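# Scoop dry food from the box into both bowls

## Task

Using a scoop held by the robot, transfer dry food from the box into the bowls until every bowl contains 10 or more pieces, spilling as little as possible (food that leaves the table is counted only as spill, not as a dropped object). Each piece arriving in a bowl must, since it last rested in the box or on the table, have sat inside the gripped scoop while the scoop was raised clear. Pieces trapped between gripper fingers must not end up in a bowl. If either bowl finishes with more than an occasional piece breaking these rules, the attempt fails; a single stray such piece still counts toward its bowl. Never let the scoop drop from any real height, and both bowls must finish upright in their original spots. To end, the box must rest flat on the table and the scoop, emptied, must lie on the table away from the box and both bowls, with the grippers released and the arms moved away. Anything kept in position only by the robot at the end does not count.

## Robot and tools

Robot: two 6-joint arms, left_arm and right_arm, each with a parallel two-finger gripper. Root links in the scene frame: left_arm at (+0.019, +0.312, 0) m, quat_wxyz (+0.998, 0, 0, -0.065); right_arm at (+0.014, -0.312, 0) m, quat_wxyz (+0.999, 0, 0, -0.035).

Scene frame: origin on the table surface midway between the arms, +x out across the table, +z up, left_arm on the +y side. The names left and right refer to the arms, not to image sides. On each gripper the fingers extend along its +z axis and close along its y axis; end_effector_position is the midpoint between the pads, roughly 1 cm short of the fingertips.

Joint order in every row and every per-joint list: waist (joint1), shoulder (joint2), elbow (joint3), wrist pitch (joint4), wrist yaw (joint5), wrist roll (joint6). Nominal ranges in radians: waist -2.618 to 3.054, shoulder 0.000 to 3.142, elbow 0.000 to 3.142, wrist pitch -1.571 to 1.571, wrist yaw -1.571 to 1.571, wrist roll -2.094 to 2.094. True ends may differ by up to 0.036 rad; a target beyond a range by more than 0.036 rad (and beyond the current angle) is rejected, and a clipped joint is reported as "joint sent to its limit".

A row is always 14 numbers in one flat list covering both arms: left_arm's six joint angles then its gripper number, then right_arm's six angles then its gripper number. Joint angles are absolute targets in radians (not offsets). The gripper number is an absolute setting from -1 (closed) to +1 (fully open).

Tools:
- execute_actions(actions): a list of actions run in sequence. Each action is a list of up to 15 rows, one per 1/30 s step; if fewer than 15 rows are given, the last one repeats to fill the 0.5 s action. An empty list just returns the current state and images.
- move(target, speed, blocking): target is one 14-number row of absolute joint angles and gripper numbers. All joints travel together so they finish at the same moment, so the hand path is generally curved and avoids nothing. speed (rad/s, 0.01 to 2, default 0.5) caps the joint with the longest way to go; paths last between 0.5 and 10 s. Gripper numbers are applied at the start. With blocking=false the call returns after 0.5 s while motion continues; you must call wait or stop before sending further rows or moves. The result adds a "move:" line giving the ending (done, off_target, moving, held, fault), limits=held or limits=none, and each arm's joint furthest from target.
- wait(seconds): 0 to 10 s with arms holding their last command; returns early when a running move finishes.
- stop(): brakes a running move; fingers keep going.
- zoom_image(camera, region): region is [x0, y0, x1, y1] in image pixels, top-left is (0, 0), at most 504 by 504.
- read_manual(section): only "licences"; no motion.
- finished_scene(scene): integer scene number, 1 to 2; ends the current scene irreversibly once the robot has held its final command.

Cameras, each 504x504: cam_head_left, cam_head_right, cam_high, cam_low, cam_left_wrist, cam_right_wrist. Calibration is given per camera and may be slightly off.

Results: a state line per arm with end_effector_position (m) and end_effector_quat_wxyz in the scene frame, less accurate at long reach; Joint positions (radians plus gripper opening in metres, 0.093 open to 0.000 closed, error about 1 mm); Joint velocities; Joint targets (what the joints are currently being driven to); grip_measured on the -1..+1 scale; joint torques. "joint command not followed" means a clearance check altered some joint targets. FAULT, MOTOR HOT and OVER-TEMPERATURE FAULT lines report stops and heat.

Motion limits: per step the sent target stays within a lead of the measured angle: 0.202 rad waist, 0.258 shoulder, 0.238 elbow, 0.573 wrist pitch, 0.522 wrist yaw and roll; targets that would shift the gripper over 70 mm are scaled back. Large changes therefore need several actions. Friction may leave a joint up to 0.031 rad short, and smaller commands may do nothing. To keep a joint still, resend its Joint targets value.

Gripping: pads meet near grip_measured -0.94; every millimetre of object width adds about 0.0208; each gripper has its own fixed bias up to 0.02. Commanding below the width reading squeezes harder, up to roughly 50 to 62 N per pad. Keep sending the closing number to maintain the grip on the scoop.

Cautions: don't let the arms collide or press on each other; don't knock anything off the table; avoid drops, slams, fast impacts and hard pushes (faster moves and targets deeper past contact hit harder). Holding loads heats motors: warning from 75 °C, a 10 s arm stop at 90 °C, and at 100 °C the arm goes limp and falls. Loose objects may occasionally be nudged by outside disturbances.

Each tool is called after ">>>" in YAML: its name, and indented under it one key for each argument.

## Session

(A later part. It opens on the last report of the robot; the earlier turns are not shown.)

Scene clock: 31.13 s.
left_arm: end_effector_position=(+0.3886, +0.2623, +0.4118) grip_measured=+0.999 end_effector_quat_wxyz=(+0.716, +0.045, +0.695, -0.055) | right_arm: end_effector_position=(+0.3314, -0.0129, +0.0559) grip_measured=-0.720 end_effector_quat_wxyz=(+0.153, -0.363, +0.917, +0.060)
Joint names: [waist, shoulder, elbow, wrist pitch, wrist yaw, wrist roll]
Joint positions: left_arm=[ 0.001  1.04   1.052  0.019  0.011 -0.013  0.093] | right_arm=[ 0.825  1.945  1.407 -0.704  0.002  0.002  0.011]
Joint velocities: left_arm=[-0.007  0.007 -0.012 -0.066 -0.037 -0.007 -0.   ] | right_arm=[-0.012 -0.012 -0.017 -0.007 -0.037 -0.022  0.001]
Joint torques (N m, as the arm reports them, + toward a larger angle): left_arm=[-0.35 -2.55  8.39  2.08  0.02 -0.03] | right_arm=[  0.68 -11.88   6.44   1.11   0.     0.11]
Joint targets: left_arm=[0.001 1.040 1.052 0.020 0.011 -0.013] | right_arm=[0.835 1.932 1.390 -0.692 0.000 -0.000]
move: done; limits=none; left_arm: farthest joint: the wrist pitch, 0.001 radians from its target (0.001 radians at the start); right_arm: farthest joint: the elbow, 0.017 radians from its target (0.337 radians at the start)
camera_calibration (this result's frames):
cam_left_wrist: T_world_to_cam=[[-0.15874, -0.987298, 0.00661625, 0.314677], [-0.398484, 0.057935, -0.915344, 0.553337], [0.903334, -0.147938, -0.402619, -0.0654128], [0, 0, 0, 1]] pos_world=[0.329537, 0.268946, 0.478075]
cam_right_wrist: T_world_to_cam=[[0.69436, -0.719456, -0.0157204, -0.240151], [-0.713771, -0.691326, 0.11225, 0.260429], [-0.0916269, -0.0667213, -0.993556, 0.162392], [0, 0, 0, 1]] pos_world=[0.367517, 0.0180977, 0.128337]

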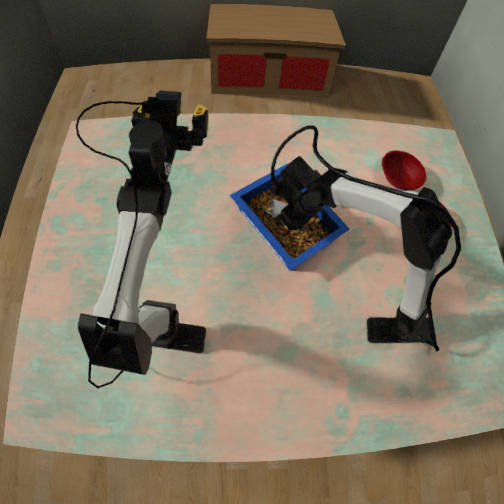

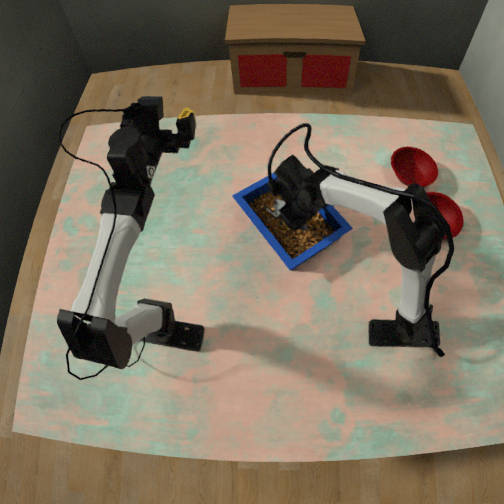

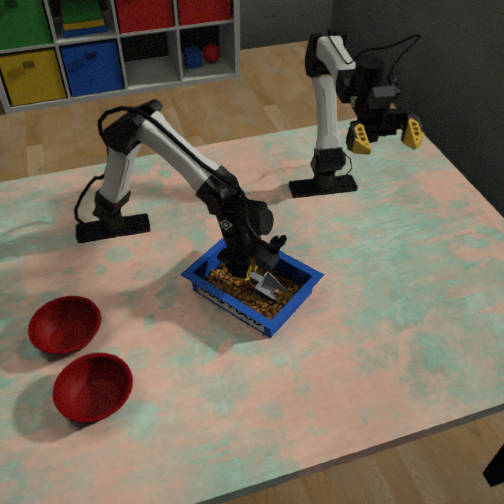

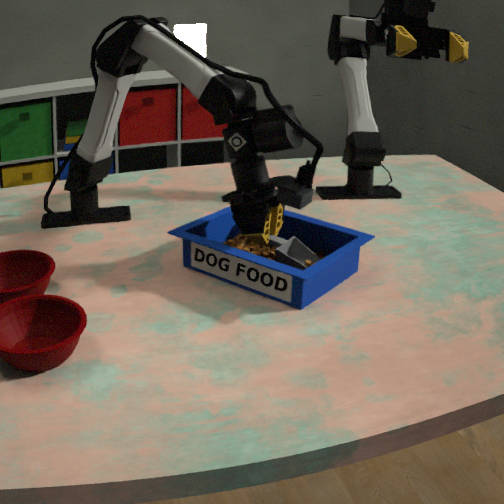

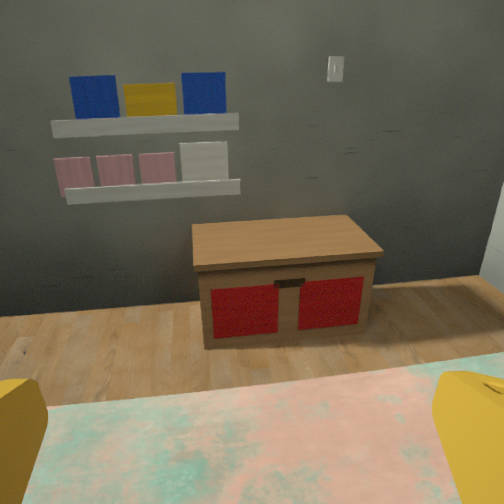

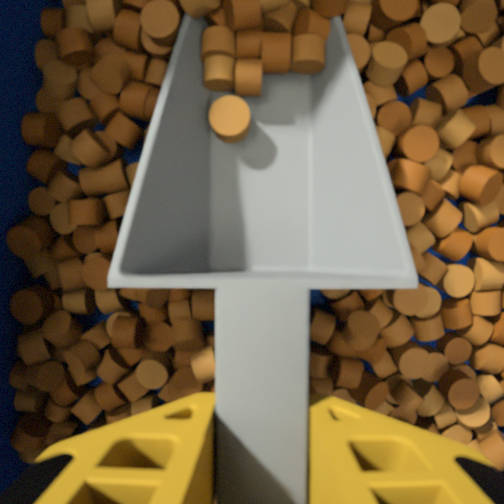

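>>> move:
  target: [0.001,1.040,1.052,0.020,0.011,-0.013,1.0, 0.835,1.72,0.94,-0.15,0.0,0.0,-1.0]
  speed: 0.4

Scene clock: 33.60 s.
left_arm: end_effector_position=(+0.3886, +0.2623, +0.4117) grip_measured=+0.999 end_effector_quat_wxyz=(+0.716, +0.045, +0.695, -0.055) | right_arm: end_effector_position=(+0.3178, -0.0259, +0.0403) grip_measured=-0.720 end_effector_quat_wxyz=(+0.275, -0.351, +0.889, +0.108)
Joint names: [waist, shoulder, elbow, wrist pitch, wrist yaw, wrist roll]
Joint positions: left_arm=[ 0.001  1.04   1.052  0.018  0.011 -0.013  0.093] | right_arm=[ 0.825  1.747  0.951 -0.176  0.003  0.002  0.011]
Joint velocities: left_arm=[-0.007 -0.012 -0.002 -0.051 -0.022 -0.125 -0.001] | right_arm=[-0.002  0.012 -0.002  0.081 -0.037 -0.037  0.   ]
Joint torques (N m, as the arm reports them, + toward a larger angle): left_arm=[-0.35 -2.53  8.38  2.08  0.03 -0.03] | right_arm=[  0.72 -10.81   6.77   1.7    0.     0.13]
Joint targets: left_arm=[0.001 1.040 1.052 0.020 0.011 -0.013] | right_arm=[0.835 1.720 0.940 -0.150 -0.000 -0.000]
move: off_target (right_arm); limits=none; left_arm: farthest joint: the wrist pitch, 0.002 radians from its target (0.001 radians at the start); right_arm: farthest joint: the shoulder, 0.027 radians from its target (0.225 radians at the start)
camera_calibration (this result's frames):
cam_left_wrist: T_world_to_cam=[[-0.158737, -0.987299, 0.0066276, 0.314672], [-0.39883, 0.0579801, -0.91519, 0.553313], [0.903182, -0.147918, -0.402968, -0.065255], [0, 0, 0, 1]] pos_world=[0.329565, 0.268942, 0.478005]
cam_right_wrist: T_world_to_cam=[[0.696798, -0.717177, -0.0113739, -0.241195], [-0.709582, -0.686929, -0.156913, 0.253143], [0.104721, 0.117407, -0.987547, 0.0868629], [0, 0, 0, 1]] pos_world=[0.338593, -0.00928656, 0.122759]

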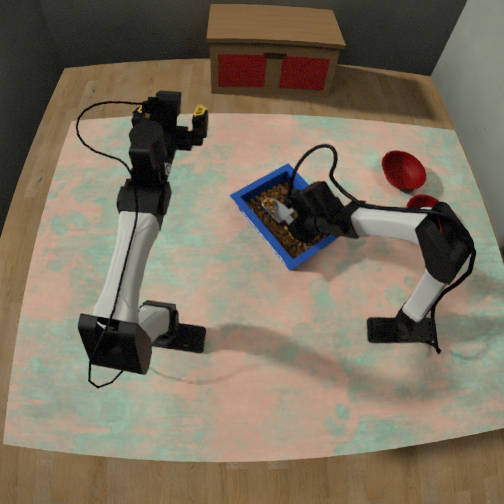

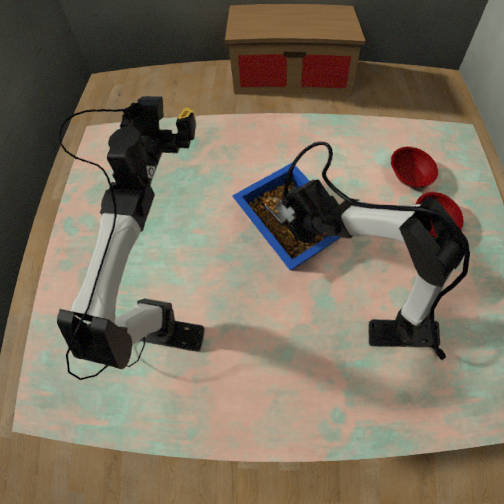

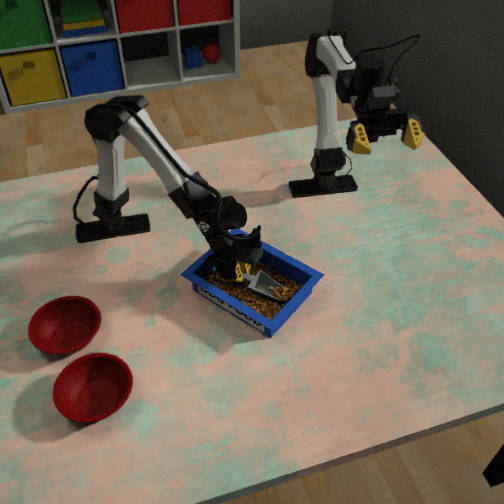

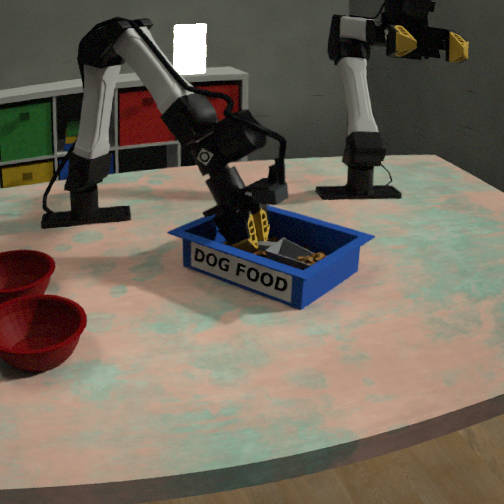

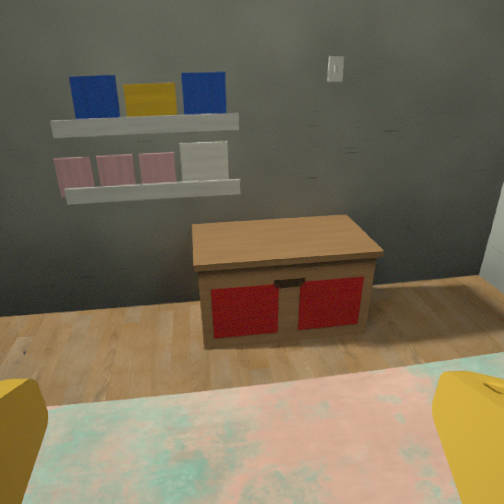

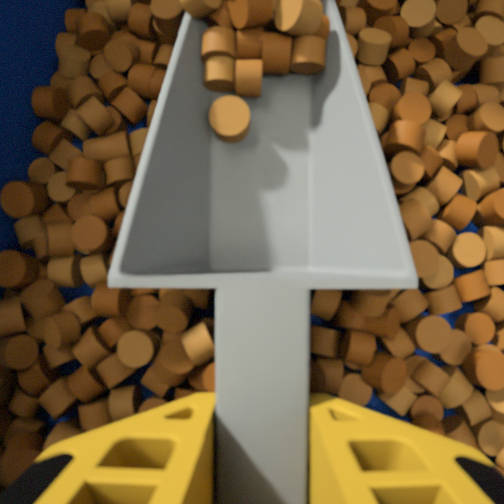

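>>> move:
  target: [0.001,1.040,1.052,0.020,0.011,-0.013,1.0, 0.835,1.46,0.89,-0.09,0.0,0.0,-1.0]
  speed: 0.25

Scene clock: 35.63 s.
left_arm: end_effector_position=(+0.3886, +0.2623, +0.4117) grip_measured=+0.999 end_effector_quat_wxyz=(+0.716, +0.045, +0.695, -0.055) | right_arm: end_effector_position=(+0.3192, -0.0245, +0.1334) grip_measured=-0.720 end_effector_quat_wxyz=(+0.389, -0.334, +0.845, +0.153)
Joint names: [waist, shoulder, elbow, wrist pitch, wrist yaw, wrist roll]
Joint positions: left_arm=[ 0.001  1.04   1.052  0.018  0.011 -0.013  0.093] | right_arm=[ 0.825  1.486  0.901 -0.123  0.003  0.002  0.011]
Joint velocities: left_arm=[ 0.002  0.007 -0.012  0.095 -0.007 -0.007 -0.002] | right_arm=[-0.012 -0.012  0.012  0.007 -0.007 -0.037 -0.001]
Joint torques (N m, as the arm reports them, + toward a larger angle): left_arm=[-0.34 -2.52  8.39  2.08  0.02 -0.03] | right_arm=[ 0.69 -9.1   7.86  2.12  0.02  0.13]
Joint targets: left_arm=[0.001 1.040 1.052 0.020 0.011 -0.013] | right_arm=[0.835 1.460 0.890 -0.090 -0.000 0.000]
move: off_target (right_arm); limits=none; left_arm: farthest joint: the wrist pitch, 0.002 radians from its target (0.002 radians at the start); right_arm: farthest joint: the wrist pitch, 0.033 radians from its target (0.086 radians at the start)
camera_calibration (this result's frames):
cam_left_wrist: T_world_to_cam=[[-0.158737, -0.987299, 0.0066276, 0.314672], [-0.39883, 0.0579801, -0.91519, 0.553313], [0.903182, -0.147918, -0.402968, -0.065255], [0, 0, 0, 1]] pos_world=[0.329565, 0.268942, 0.478005]
cam_right_wrist: T_world_to_cam=[[0.698572, -0.715505, -0.0070454, -0.241268], [-0.655122, -0.635596, -0.408452, 0.287124], [0.287771, 0.289949, -0.912753, 0.11437], [0, 0, 0, 1]] pos_world=[0.323732, -0.0232946, 0.219968]

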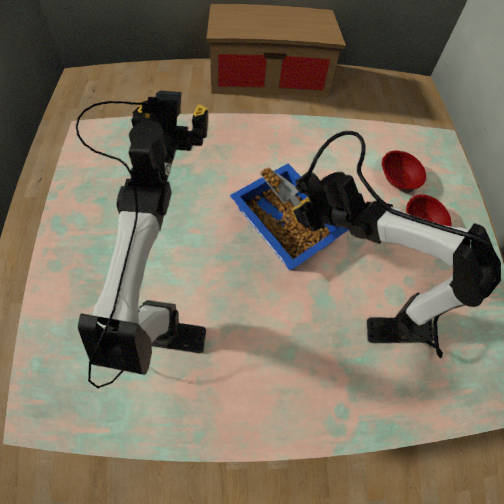

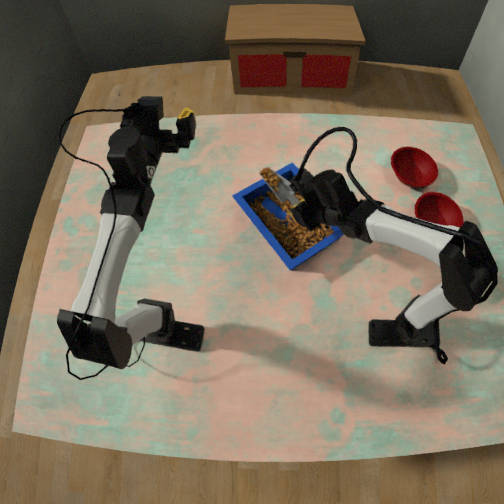

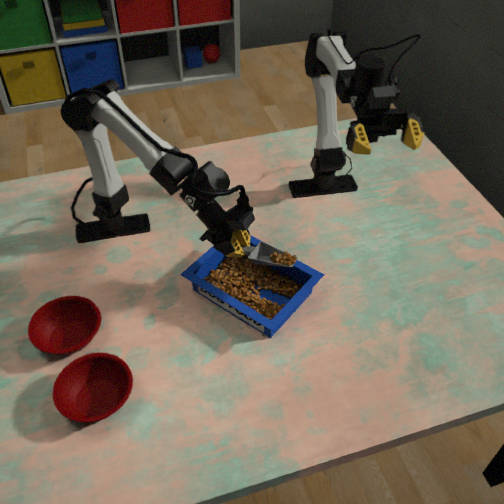

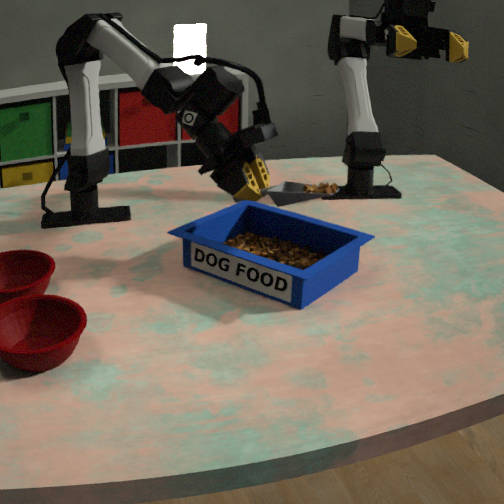

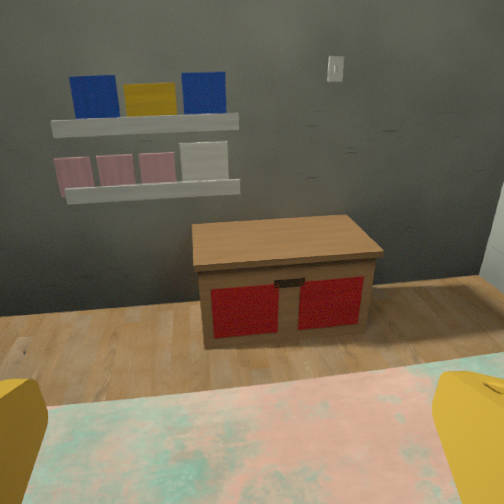

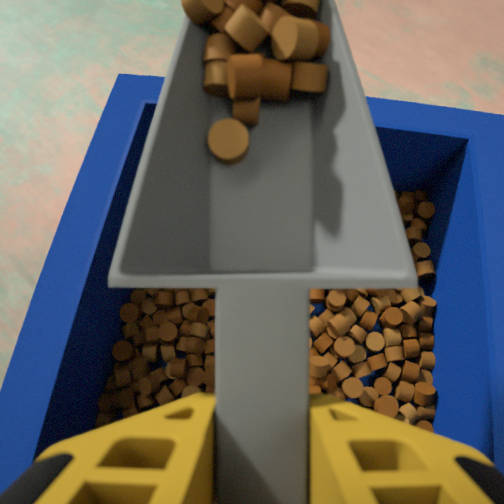

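>>> move:
  target: [0.001,1.040,1.052,0.020,0.011,-0.013,1.0, 0.835,1.30,0.80,0.02,0.0,0.0,-1.0]
  speed: 0.25

Scene clock: 37.20 s.
left_arm: end_effector_position=(+0.3886, +0.2623, +0.4117) grip_measured=+0.999 end_effector_quat_wxyz=(+0.716, +0.045, +0.695, -0.055) | right_arm: end_effector_position=(+0.3108, -0.0325, +0.1773) grip_measured=-0.720 end_effector_quat_wxyz=(+0.461, -0.319, +0.808, +0.182)
Joint names: [waist, shoulder, elbow, wrist pitch, wrist yaw, wrist roll]
Joint positions: left_arm=[ 0.001  1.04   1.052  0.018  0.011 -0.013  0.093] | right_arm=[ 0.825  1.327  0.81  -0.017  0.003  0.002  0.011]
Joint velocities: left_arm=[ 0.007  0.002 -0.007 -0.037 -0.022 -0.022 -0.   ] | right_arm=[-0.002 -0.007  0.007  0.022 -0.007  0.037 -0.001]
Joint torques (N m, as the arm reports them, + toward a larger angle): left_arm=[-0.35 -2.54  8.39  2.08  0.03 -0.03] | right_arm=[ 0.64 -7.68  8.19  2.32  0.01  0.14]
Joint targets: left_arm=[0.001 1.040 1.052 0.020 0.011 -0.013] | right_arm=[0.835 1.300 0.800 0.020 -0.000 -0.000]
move: off_target (right_arm); limits=none; left_arm: farthest joint: the wrist pitch, 0.002 radians from its target (0.002 radians at the start); right_arm: farthest joint: the wrist pitch, 0.037 radians from its target (0.143 radians at the start)
camera_calibration (this result's frames):
cam_left_wrist: T_world_to_cam=[[-0.158737, -0.987299, 0.0066276, 0.314672], [-0.39883, 0.0579801, -0.91519, 0.553313], [0.903182, -0.147918, -0.402968, -0.065255], [0, 0, 0, 1]] pos_world=[0.329565, 0.268942, 0.478005]
cam_right_wrist: T_world_to_cam=[[0.699267, -0.71485, -0.0038913, -0.241508], [-0.593501, -0.577512, -0.560568, 0.304182], [0.398475, 0.394297, -0.828099, 0.113192], [0, 0, 0, 1]] pos_world=[0.304307, -0.0416046, 0.263309]

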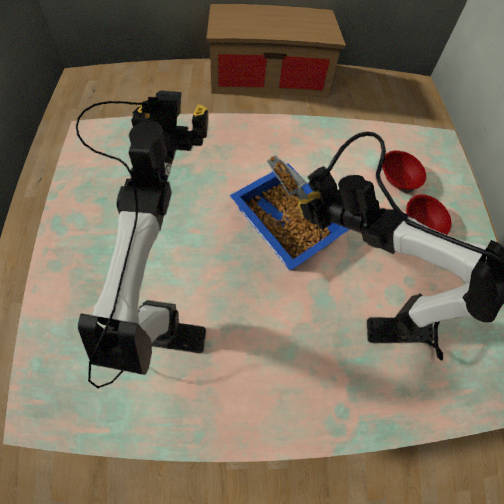

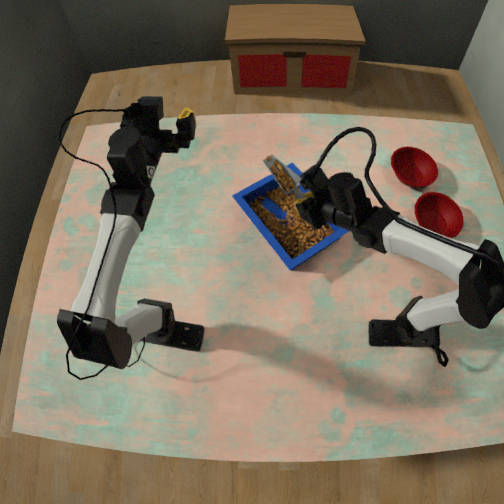

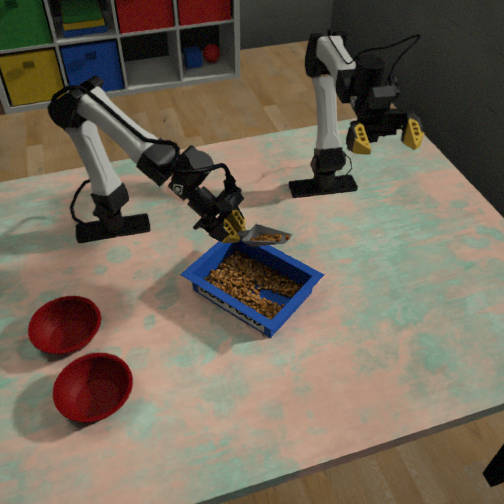

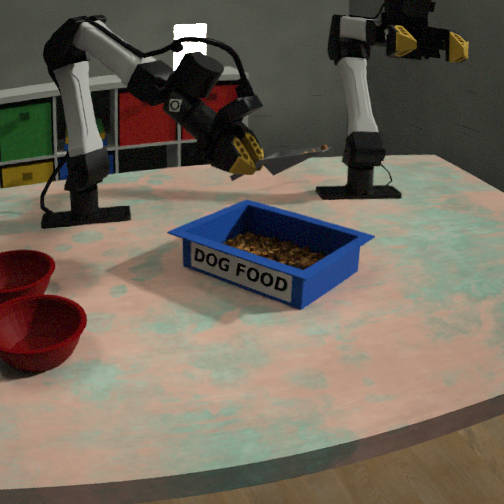

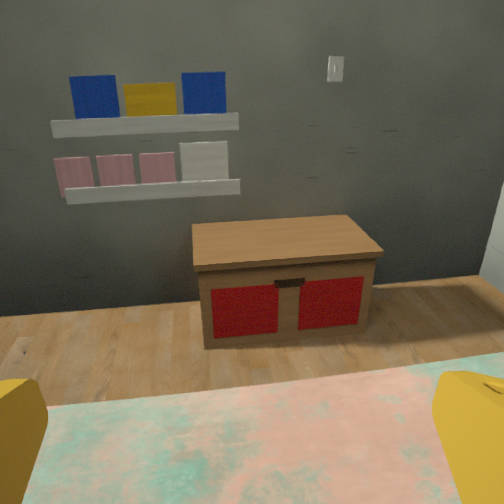

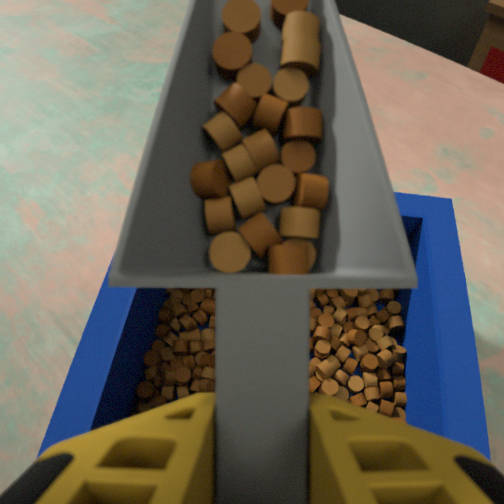

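>>> move:
  target: [0.001,1.040,1.052,0.020,0.011,-0.013,1.0, -0.13,1.421,0.88,-0.21,0.0,0.0,-1.0]
  speed: 0.6

Scene clock: 45.80 s.
left_arm: end_effector_position=(+0.3886, +0.2623, +0.4116) grip_measured=+0.999 end_effector_quat_wxyz=(+0.716, +0.045, +0.695, -0.055) | right_arm: end_effector_position=(+0.3974, -0.3874, +0.1280) grip_measured=-0.720 end_effector_quat_wxyz=(+0.388, +0.090, +0.916, -0.038)
Joint names: [waist, shoulder, elbow, wrist pitch, wrist yaw, wrist roll]
Joint positions: left_arm=[ 0.001  1.04   1.052  0.018  0.011 -0.013  0.093] | right_arm=[-0.125  1.406  0.854 -0.217  0.001  0.002  0.011]
Joint velocities: left_arm=[-0.007 -0.017 -0.002 -0.037 -0.007  0.037 -0.   ] | right_arm=[ 0.002 -0.012  0.007  0.022 -0.007  0.007 -0.001]
Joint torques (N m, as the arm reports them, + toward a larger angle): left_arm=[-0.35 -2.53  8.38  2.08  0.03 -0.03] | right_arm=[-0.39 -4.66 11.2   1.85 -0.01  0.12]
Joint targets: left_arm=[0.001 1.040 1.052 0.020 0.011 -0.013] | right_arm=[-0.130 1.421 0.880 -0.210 0.000 -0.000]
move: off_target (right_arm); limits=none; left_arm: farthest joint: the wrist pitch, 0.002 radians from its target (0.002 radians at the start); right_arm: farthest joint: the elbow, 0.026 radians from its target (0.070 radians at the start)
camera_calibration (this result's frames):
cam_left_wrist: T_world_to_cam=[[-0.158735, -0.987299, 0.00663896, 0.314668], [-0.399177, 0.0580253, -0.915036, 0.553289], [0.903029, -0.147898, -0.403317, -0.0650972], [0, 0, 0, 1]] pos_world=[0.329593, 0.268938, 0.477935]
cam_right_wrist: T_world_to_cam=[[-0.175006, -0.984522, -0.00942368, -0.312276], [-0.920821, 0.167056, -0.352394, 0.514889], [0.348514, -0.0529937, -0.935804, 0.0380965], [0, 0, 0, 1]] pos_world=[0.406193, -0.391439, 0.214152]

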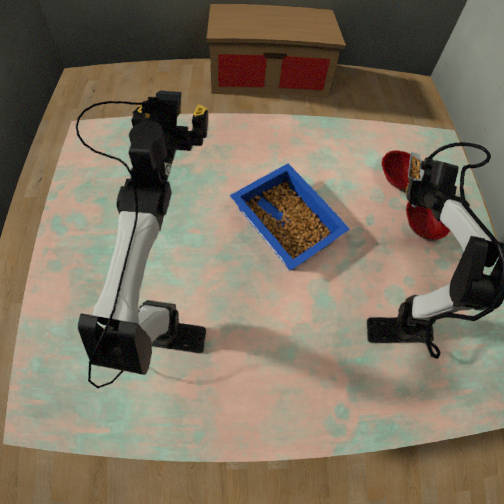

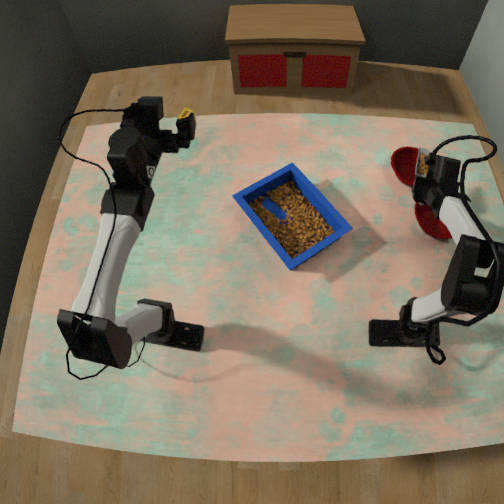

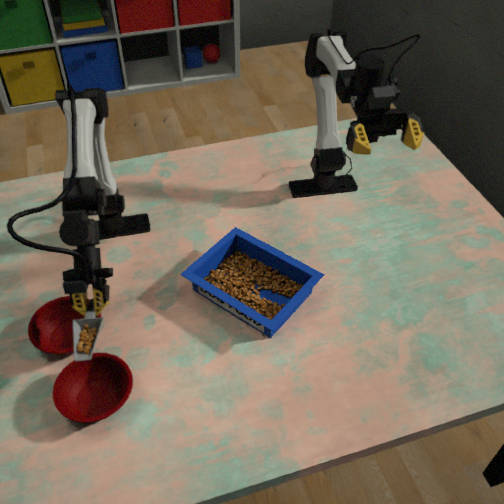

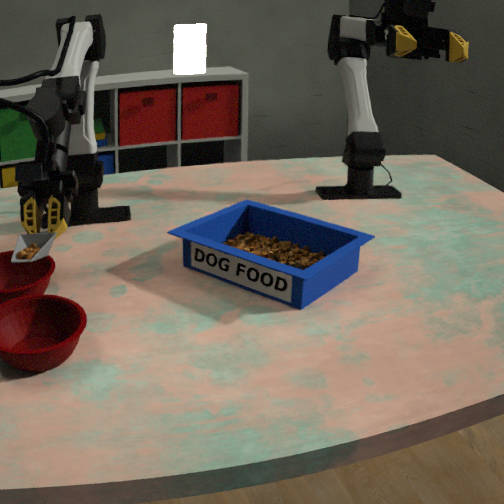

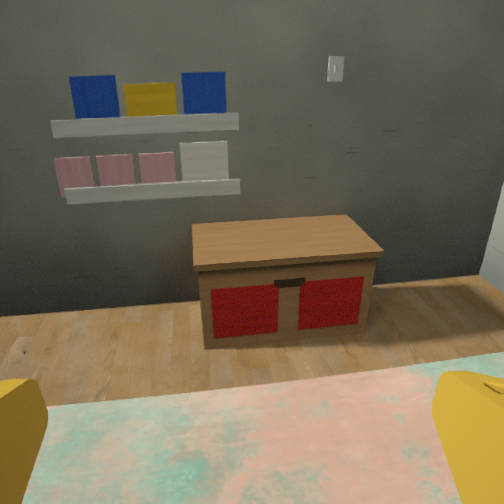

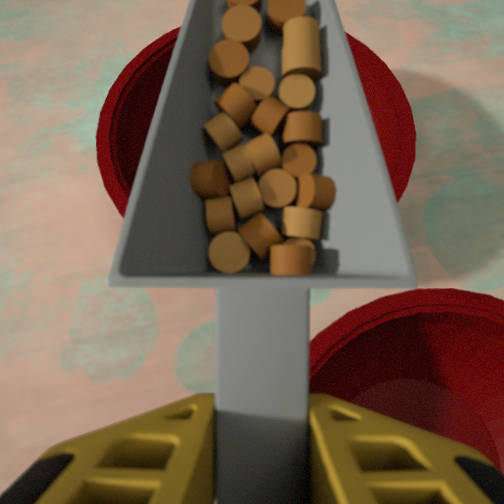

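>>> move:
  target: [0.001,1.040,1.052,0.020,0.011,-0.013,1.0, -0.13,2.015,1.93,-1.29,0.0,0.0,-1.0]
  speed: 0.6

Scene clock: 51.60 s.
left_arm: end_effector_position=(+0.3886, +0.2623, +0.4116) grip_measured=+0.999 end_effector_quat_wxyz=(+0.716, +0.045, +0.695, -0.055) | right_arm: end_effector_position=(+0.4319, -0.3942, +0.1508) grip_measured=-0.720 end_effector_quat_wxyz=(+0.094, +0.098, +0.991, -0.010)
Joint names: [waist, shoulder, elbow, wrist pitch, wrist yaw, wrist roll]
Joint positions: left_arm=[ 0.001  1.04   1.052  0.018  0.011 -0.013  0.093] | right_arm=[-0.125  2.004  1.906 -1.284  0.001  0.002  0.011]
Joint velocities: left_arm=[-0.002  0.007  0.017 -0.081  0.051 -0.022  0.001] | right_arm=[-0.002 -0.002 -0.002  0.037  0.022  0.037 -0.002]
Joint torques (N m, as the arm reports them, + toward a larger angle): left_arm=[-0.35 -2.53  8.38  2.09  0.03 -0.03] | right_arm=[ -0.38 -10.4   10.12   0.72   0.01   0.14]
Joint targets: left_arm=[0.001 1.040 1.052 0.020 0.011 -0.013] | right_arm=[-0.130 2.015 1.930 -1.290 -0.000 0.000]
move: off_target (right_arm); limits=none; left_arm: farthest joint: the wrist pitch, 0.002 radians from its target (0.002 radians at the start); right_arm: farthest joint: the elbow, 0.024 radians from its target (1.076 radians at the start)
camera_calibration (this result's frames):
cam_left_wrist: T_world_to_cam=[[-0.158735, -0.987299, 0.00663896, 0.314668], [-0.399177, 0.0580253, -0.915036, 0.553289], [0.903029, -0.147898, -0.403317, -0.0650972], [0, 0, 0, 1]] pos_world=[0.329593, 0.268938, 0.477935]
cam_right_wrist: T_world_to_cam=[[-0.183621, -0.982826, -0.0183361, -0.306977], [-0.952662, 0.173325, 0.249786, 0.481213], [-0.242318, 0.0633341, -0.968127, 0.352972], [0, 0, 0, 1]] pos_world=[0.487598, -0.407466, 0.215892]

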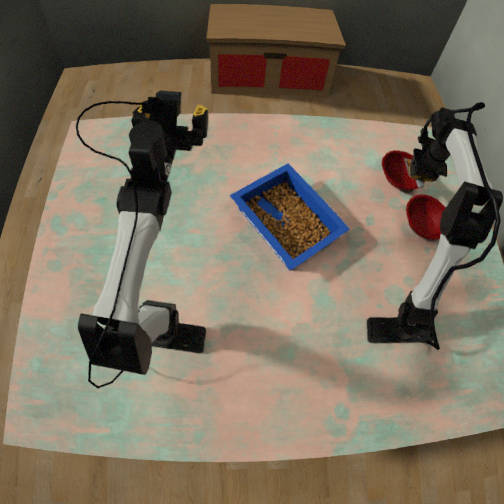

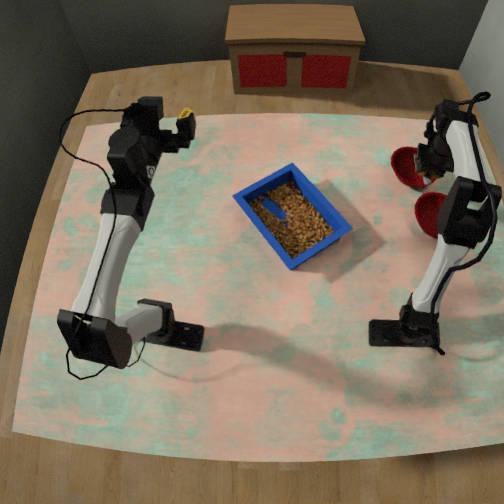

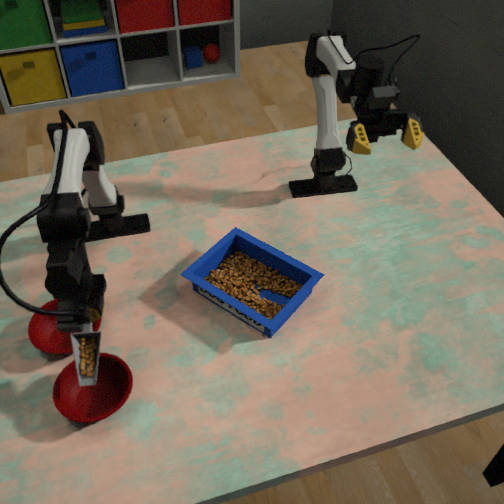

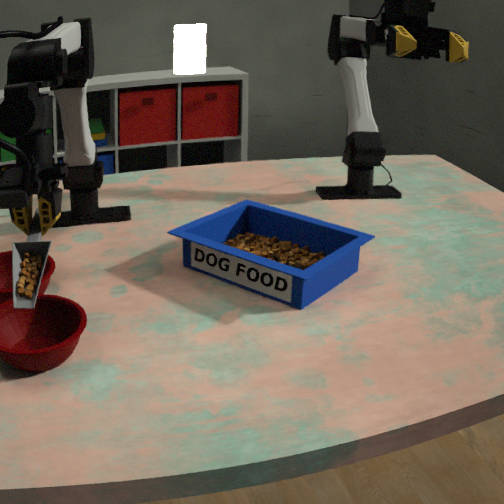

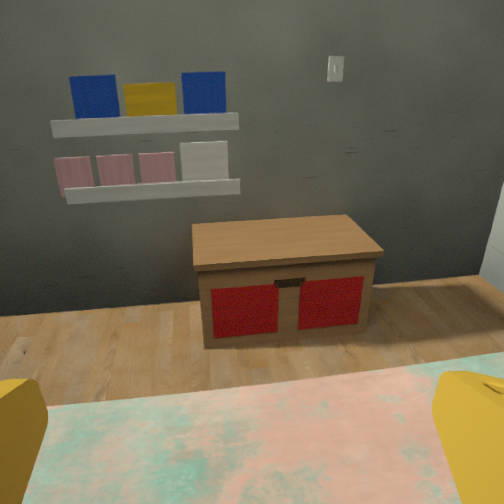

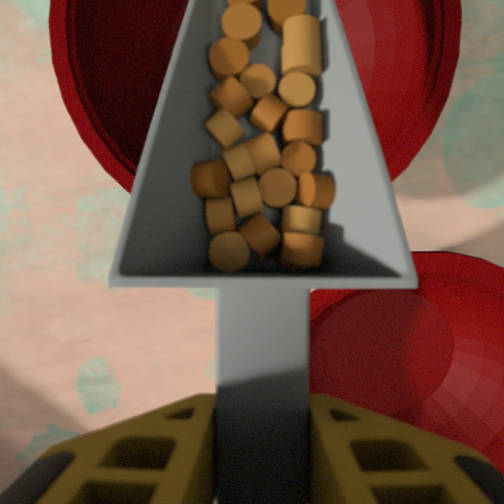

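>>> execute_actions:
  actions:
    - [[0.001,1.040,1.052,0.020,0.011,-0.013,1.0,-0.13,2.015,1.93,-1.295,0,0,-1],[0.001,1.040,1.052,0.020,0.011,-0.013,1.0,-0.13,2.015,1.93,-1.302,0,0,-1],[0.001,1.040,1.052,0.020,0.011,-0.013,1.0,-0.13,2.015,1.93,-1.311,0,0,-1],[0.001,1.040,1.052,0.020,0.011,-0.013,1.0,-0.13,2.015,1.93,-1.322,0,0,-1],[0.001,1.040,1.052,0.020,0.011,-0.013,1.0,-0.13,2.015,1.93,-1.335,0,0,-1],[0.001,1.040,1.052,0.020,0.011,-0.013,1.0,-0.13,2.015,1.93,-1.349,0,0,-1],[0.001,1.040,1.052,0.020,0.011,-0.013,1.0,-0.13,2.015,1.93,-1.364,0,0,-1],[0.001,1.040,1.052,0.020,0.011,-0.013,1.0,-0.13,2.015,1.93,-1.379,0,0,-1],[0.001,1.040,1.052,0.020,0.011,-0.013,1.0,-0.13,2.015,1.93,-1.394,0,0,-1],[0.001,1.040,1.052,0.020,0.011,-0.013,1.0,-0.13,2.015,1.93,-1.409,0,0,-1],[0.001,1.040,1.052,0.020,0.011,-0.013,1.0,-0.13,2.015,1.93,-1.423,0,0,-1],[0.001,1.040,1.052,0.020,0.011,-0.013,1.0,-0.13,2.015,1.93,-1.436,0,0,-1],[0.001,1.040,1.052,0.020,0.011,-0.013,1.0,-0.13,2.015,1.93,-1.447,0,0,-1],[0.001,1.040,1.052,0.020,0.011,-0.013,1.0,-0.13,2.015,1.93,-1.455,0,0,-1],[0.001,1.040,1.052,0.020,0.011,-0.013,1.0,-0.13,2.015,1.93,-1.46,0,0,-1]]
    - [[0.001,1.040,1.052,0.020,0.011,-0.013,1.0,-0.13,2.015,1.93,-1.46,0,0,-1],[0.001,1.040,1.052,0.020,0.011,-0.013,1.0,-0.13,2.015,1.93,-1.46,0,0,-1],[0.001,1.040,1.052,0.020,0.011,-0.013,1.0,-0.13,2.015,1.93,-1.46,0,0,-1],[0.001,1.040,1.052,0.020,0.011,-0.013,1.0,-0.13,2.015,1.93,-1.46,0,0,-1],[0.001,1.040,1.052,0.020,0.011,-0.013,1.0,-0.13,2.015,1.93,-1.46,0,0,-1],[0.001,1.040,1.052,0.020,0.011,-0.013,1.0,-0.13,2.015,1.93,-1.46,0,0,-1],[0.001,1.040,1.052,0.020,0.011,-0.013,1.0,-0.13,2.015,1.93,-1.45,0,0,-1],[0.001,1.040,1.052,0.020,0.011,-0.013,1.0,-0.13,2.015,1.93,-1.435,0,0,-1],[0.001,1.040,1.052,0.020,0.011,-0.013,1.0,-0.13,2.015,1.93,-1.415,0,0,-1],[0.001,1.040,1.052,0.020,0.011,-0.013,1.0,-0.13,2.015,1.93,-1.395,0,0,-1],[0.001,1.040,1.052,0.020,0.011,-0.013,1.0,-0.13,2.015,1.93,-1.375,0,0,-1],[0.001,1.040,1.052,0.020,0.011,-0.013,1.0,-0.13,2.015,1.93,-1.36,0,0,-1],[0.001,1.040,1.052,0.020,0.011,-0.013,1.0,-0.13,2.015,1.93,-1.35,0,0,-1],[0.001,1.040,1.052,0.020,0.011,-0.013,1.0,-0.13,2.015,1.93,-1.343,0,0,-1],[0.001,1.040,1.052,0.020,0.011,-0.013,1.0,-0.13,2.015,1.93,-1.34,0,0,-1]]

Scene clock: 54.37 s.
left_arm: end_effector_position=(+0.3886, +0.2623, +0.4116) grip_measured=+0.999 end_effector_quat_wxyz=(+0.716, +0.045, +0.695, -0.055) | right_arm: end_effector_position=(+0.4062, -0.3891, +0.1473) grip_measured=-0.720 end_effector_quat_wxyz=(+0.040, +0.098, +0.994, -0.004)
Joint names: [waist, shoulder, elbow, wrist pitch, wrist yaw, wrist roll]
Joint positions: left_arm=[ 0.001  1.04   1.052  0.018  0.011 -0.013  0.093] | right_arm=[-0.125  2.004  1.906 -1.393  0.001  0.002  0.011]
Joint velocities: left_arm=[-0.007  0.002 -0.007 -0.081 -0.051 -0.022  0.001] | right_arm=[-0.022  0.007 -0.012  0.374  0.022  0.007 -0.001]
Joint torques (N m, as the arm reports them, + toward a larger angle): left_arm=[-0.35 -2.55  8.4   2.08  0.02 -0.03] | right_arm=[ -0.51 -10.1    9.81   0.66   0.01   0.12]
Joint targets: left_arm=[0.001 1.040 1.052 0.020 0.011 -0.013] | right_arm=[-0.130 2.015 1.930 -1.340 0.000 0.000]
camera_calibration (this result's frames):
cam_left_wrist: T_world_to_cam=[[-0.158735, -0.987299, 0.00663896, 0.314668], [-0.399177, 0.0580253, -0.915036, 0.553289], [0.903029, -0.147898, -0.403317, -0.0650972], [0, 0, 0, 1]] pos_world=[0.329593, 0.268938, 0.477935]
cam_right_wrist: T_world_to_cam=[[-0.185636, -0.982429, -0.0192832, -0.305675], [-0.920328, 0.166959, 0.353724, 0.425819], [-0.34429, 0.083411, -0.935151, 0.387369], [0, 0, 0, 1]] pos_world=[0.468516, -0.403709, 0.205732]

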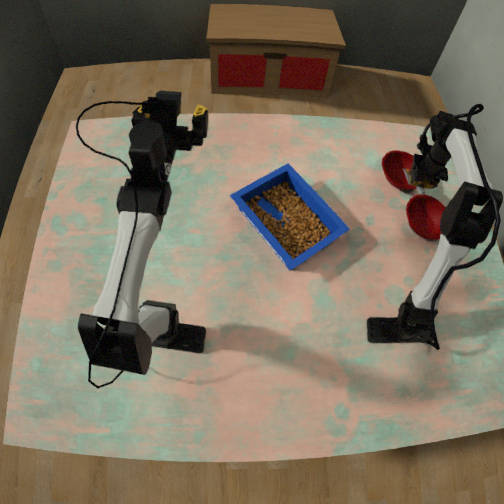

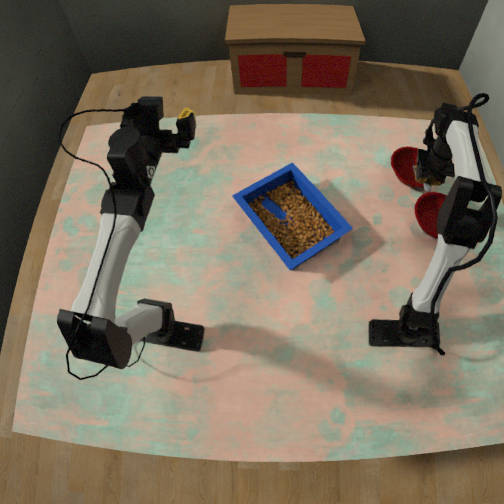

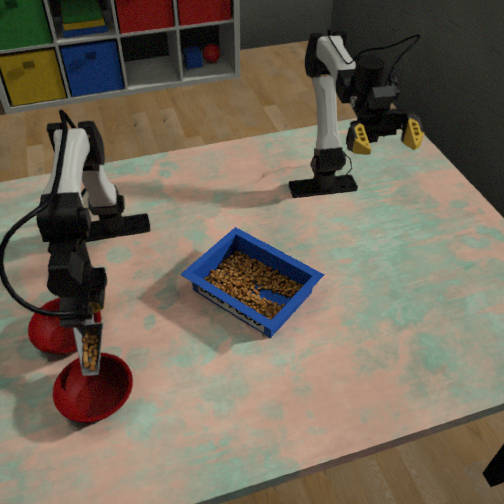

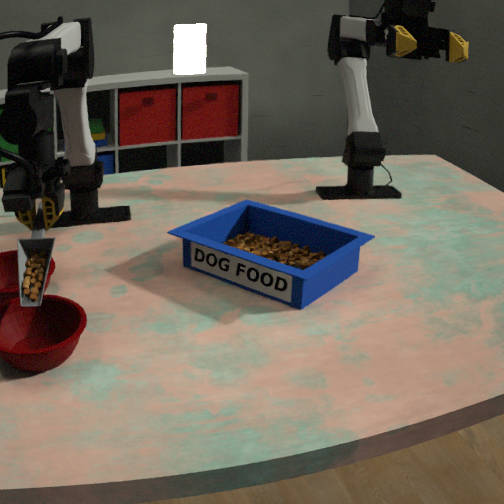

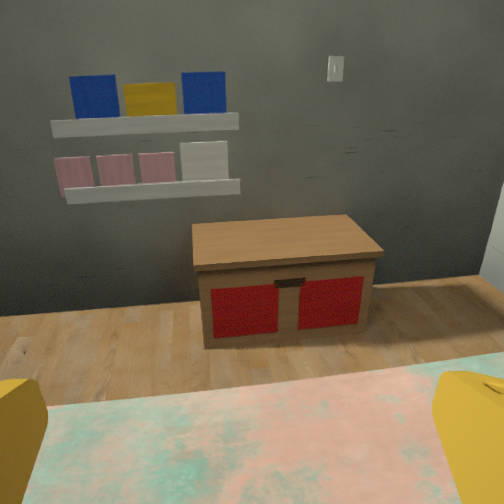

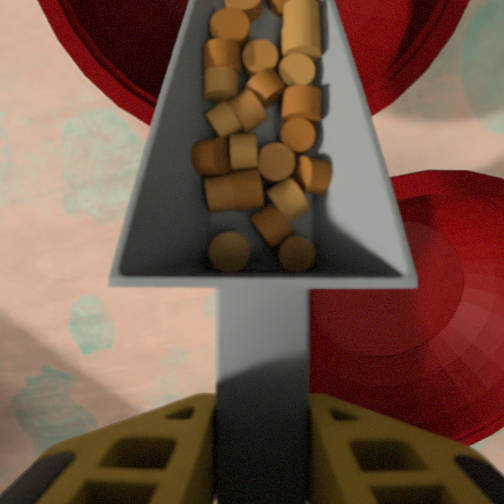

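>>> execute_actions:
  actions:
    - [[0.001,1.040,1.052,0.020,0.011,-0.013,1.0,-0.13,2.015,1.93,-1.36,0,0,-1],[0.001,1.040,1.052,0.020,0.011,-0.013,1.0,-0.13,2.015,1.93,-1.372,0,0,-1],[0.001,1.040,1.052,0.020,0.011,-0.013,1.0,-0.13,2.015,1.93,-1.386,0,0,-1],[0.001,1.040,1.052,0.020,0.011,-0.013,1.0,-0.13,2.015,1.93,-1.401,0,0,-1],[0.001,1.040,1.052,0.020,0.011,-0.013,1.0,-0.13,2.015,1.93,-1.417,0,0,-1],[0.001,1.040,1.052,0.020,0.011,-0.013,1.0,-0.13,2.015,1.93,-1.433,0,0,-1],[0.001,1.040,1.052,0.020,0.011,-0.013,1.0,-0.13,2.015,1.93,-1.448,0,0,-1],[0.001,1.040,1.052,0.020,0.011,-0.013,1.0,-0.13,2.015,1.93,-1.461,0,0,-1],[0.001,1.040,1.052,0.020,0.011,-0.013,1.0,-0.13,2.015,1.93,-1.472,0,0,-1],[0.001,1.040,1.052,0.020,0.011,-0.013,1.0,-0.13,2.015,1.93,-1.48,0,0,-1]]
    - [[0.001,1.040,1.052,0.020,0.011,-0.013,1.0,-0.13,2.015,1.93,-1.48,0,0,-1],[0.001,1.040,1.052,0.020,0.011,-0.013,1.0,-0.13,2.015,1.93,-1.48,0,0,-1],[0.001,1.040,1.052,0.020,0.011,-0.013,1.0,-0.13,2.015,1.93,-1.48,0,0,-1],[0.001,1.040,1.052,0.020,0.011,-0.013,1.0,-0.13,2.015,1.93,-1.465,0,0,-1],[0.001,1.040,1.052,0.020,0.011,-0.013,1.0,-0.13,2.015,1.93,-1.445,0,0,-1],[0.001,1.040,1.052,0.020,0.011,-0.013,1.0,-0.13,2.015,1.93,-1.42,0,0,-1],[0.001,1.040,1.052,0.020,0.011,-0.013,1.0,-0.13,2.015,1.93,-1.395,0,0,-1],[0.001,1.040,1.052,0.020,0.011,-0.013,1.0,-0.13,2.015,1.93,-1.37,0,0,-1],[0.001,1.040,1.052,0.020,0.011,-0.013,1.0,-0.13,2.015,1.93,-1.35,0,0,-1],[0.001,1.040,1.052,0.020,0.011,-0.013,1.0,-0.13,2.015,1.93,-1.335,0,0,-1],[0.001,1.040,1.052,0.020,0.011,-0.013,1.0,-0.13,2.015,1.93,-1.325,0,0,-1],[0.001,1.040,1.052,0.020,0.011,-0.013,1.0,-0.13,2.015,1.93,-1.32,0,0,-1]]

Scene clock: 56.90 s.
left_arm: end_effector_position=(+0.3886, +0.2623, +0.4116) grip_measured=+0.999 end_effector_quat_wxyz=(+0.716, +0.045, +0.695, -0.055) | right_arm: end_effector_position=(+0.4140, -0.3907, +0.1480) grip_measured=-0.720 end_effector_quat_wxyz=(+0.056, +0.098, +0.994, -0.006)
Joint names: [waist, shoulder, elbow, wrist pitch, wrist yaw, wrist roll]
Joint positions: left_arm=[ 0.001  1.04   1.052  0.018  0.011 -0.013  0.093] | right_arm=[-0.125  2.004  1.906 -1.36   0.001  0.002  0.011]
Joint velocities: left_arm=[ 0.007 -0.002 -0.007 -0.022 -0.037  0.007  0.   ] | right_arm=[ 0.017 -0.012  0.002  0.139  0.007  0.022 -0.001]
Joint torques (N m, as the arm reports them, + toward a larger angle): left_arm=[-0.35 -2.54  8.37  2.08  0.02 -0.03] | right_arm=[ -0.37 -10.12   9.93   0.7    0.03   0.12]
Joint targets: left_arm=[0.001 1.040 1.052 0.020 0.011 -0.013] | right_arm=[-0.130 2.015 1.930 -1.320 0.000 0.000]
camera_calibration (this result's frames):
cam_left_wrist: T_world_to_cam=[[-0.158735, -0.987299, 0.00663896, 0.314668], [-0.399177, 0.0580253, -0.915036, 0.553289], [0.903029, -0.147898, -0.403317, -0.0650972], [0, 0, 0, 1]] pos_world=[0.329593, 0.268938, 0.477935]
cam_right_wrist: T_world_to_cam=[[-0.18502, -0.982551, -0.0190221, -0.306062], [-0.931218, 0.169103, 0.322857, 0.442866], [-0.314007, 0.0774486, -0.946257, 0.377664], [0, 0, 0, 1]] pos_world=[0.474366, -0.404861, 0.208563]

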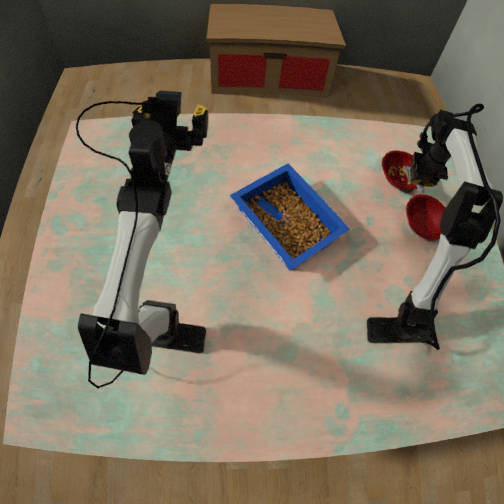

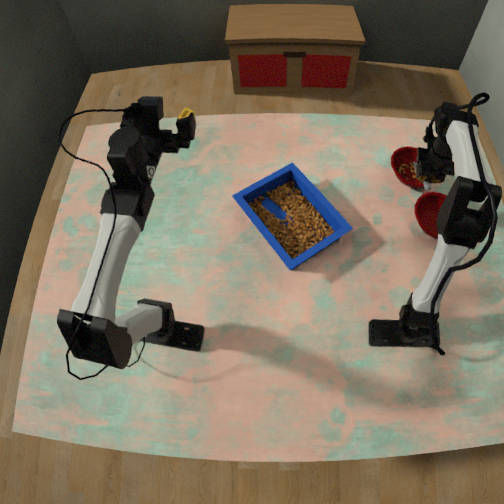

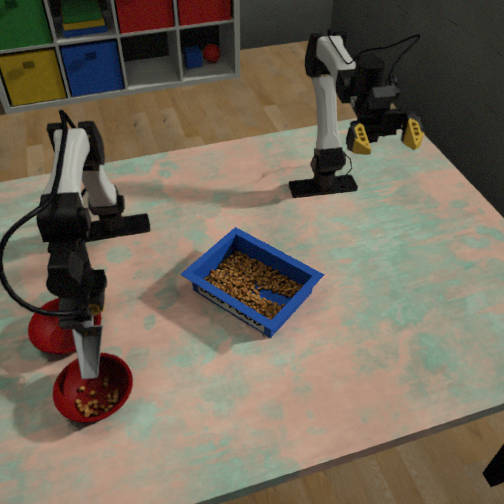

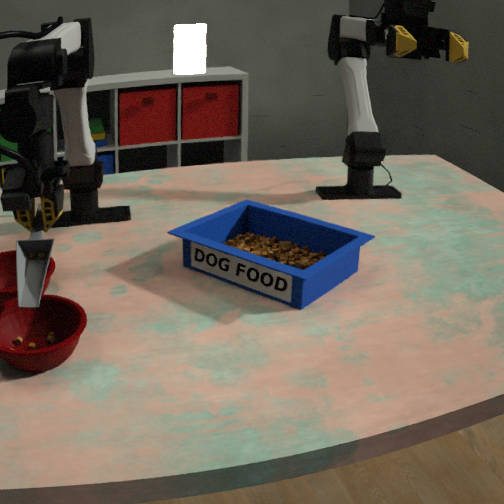

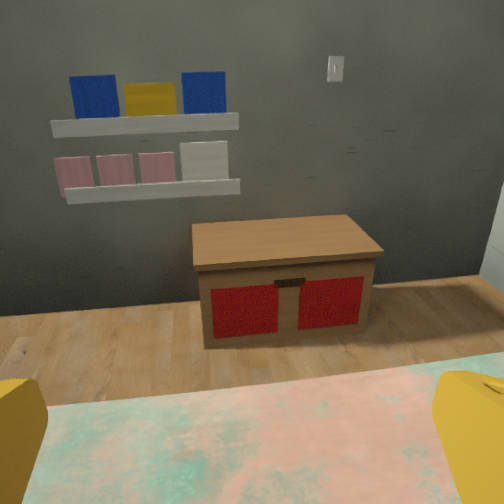

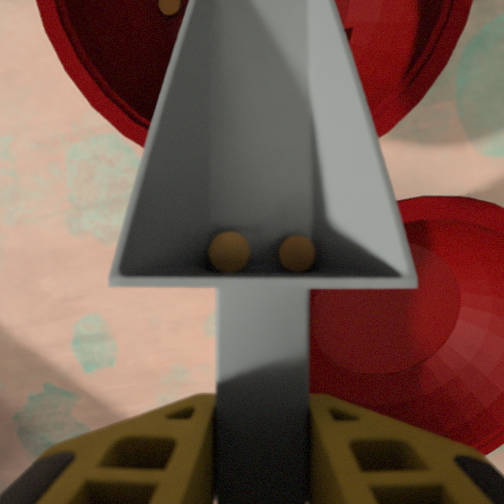

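>>> zoom_image:
  camera: "cam_head_right"
  region: [225, 155, 360, 275]

Region (225, 155, 360, 275) of cam_head_right's 504x504 image, scaled by 3.733, with more detail than that image has.

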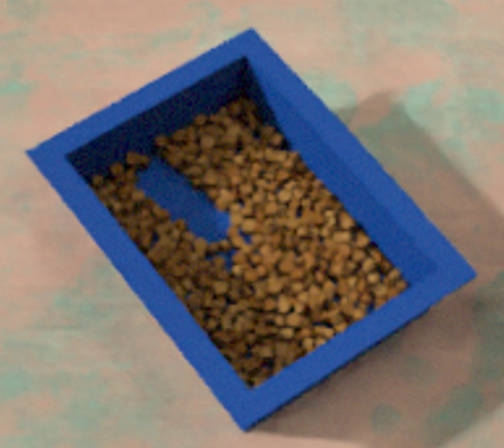

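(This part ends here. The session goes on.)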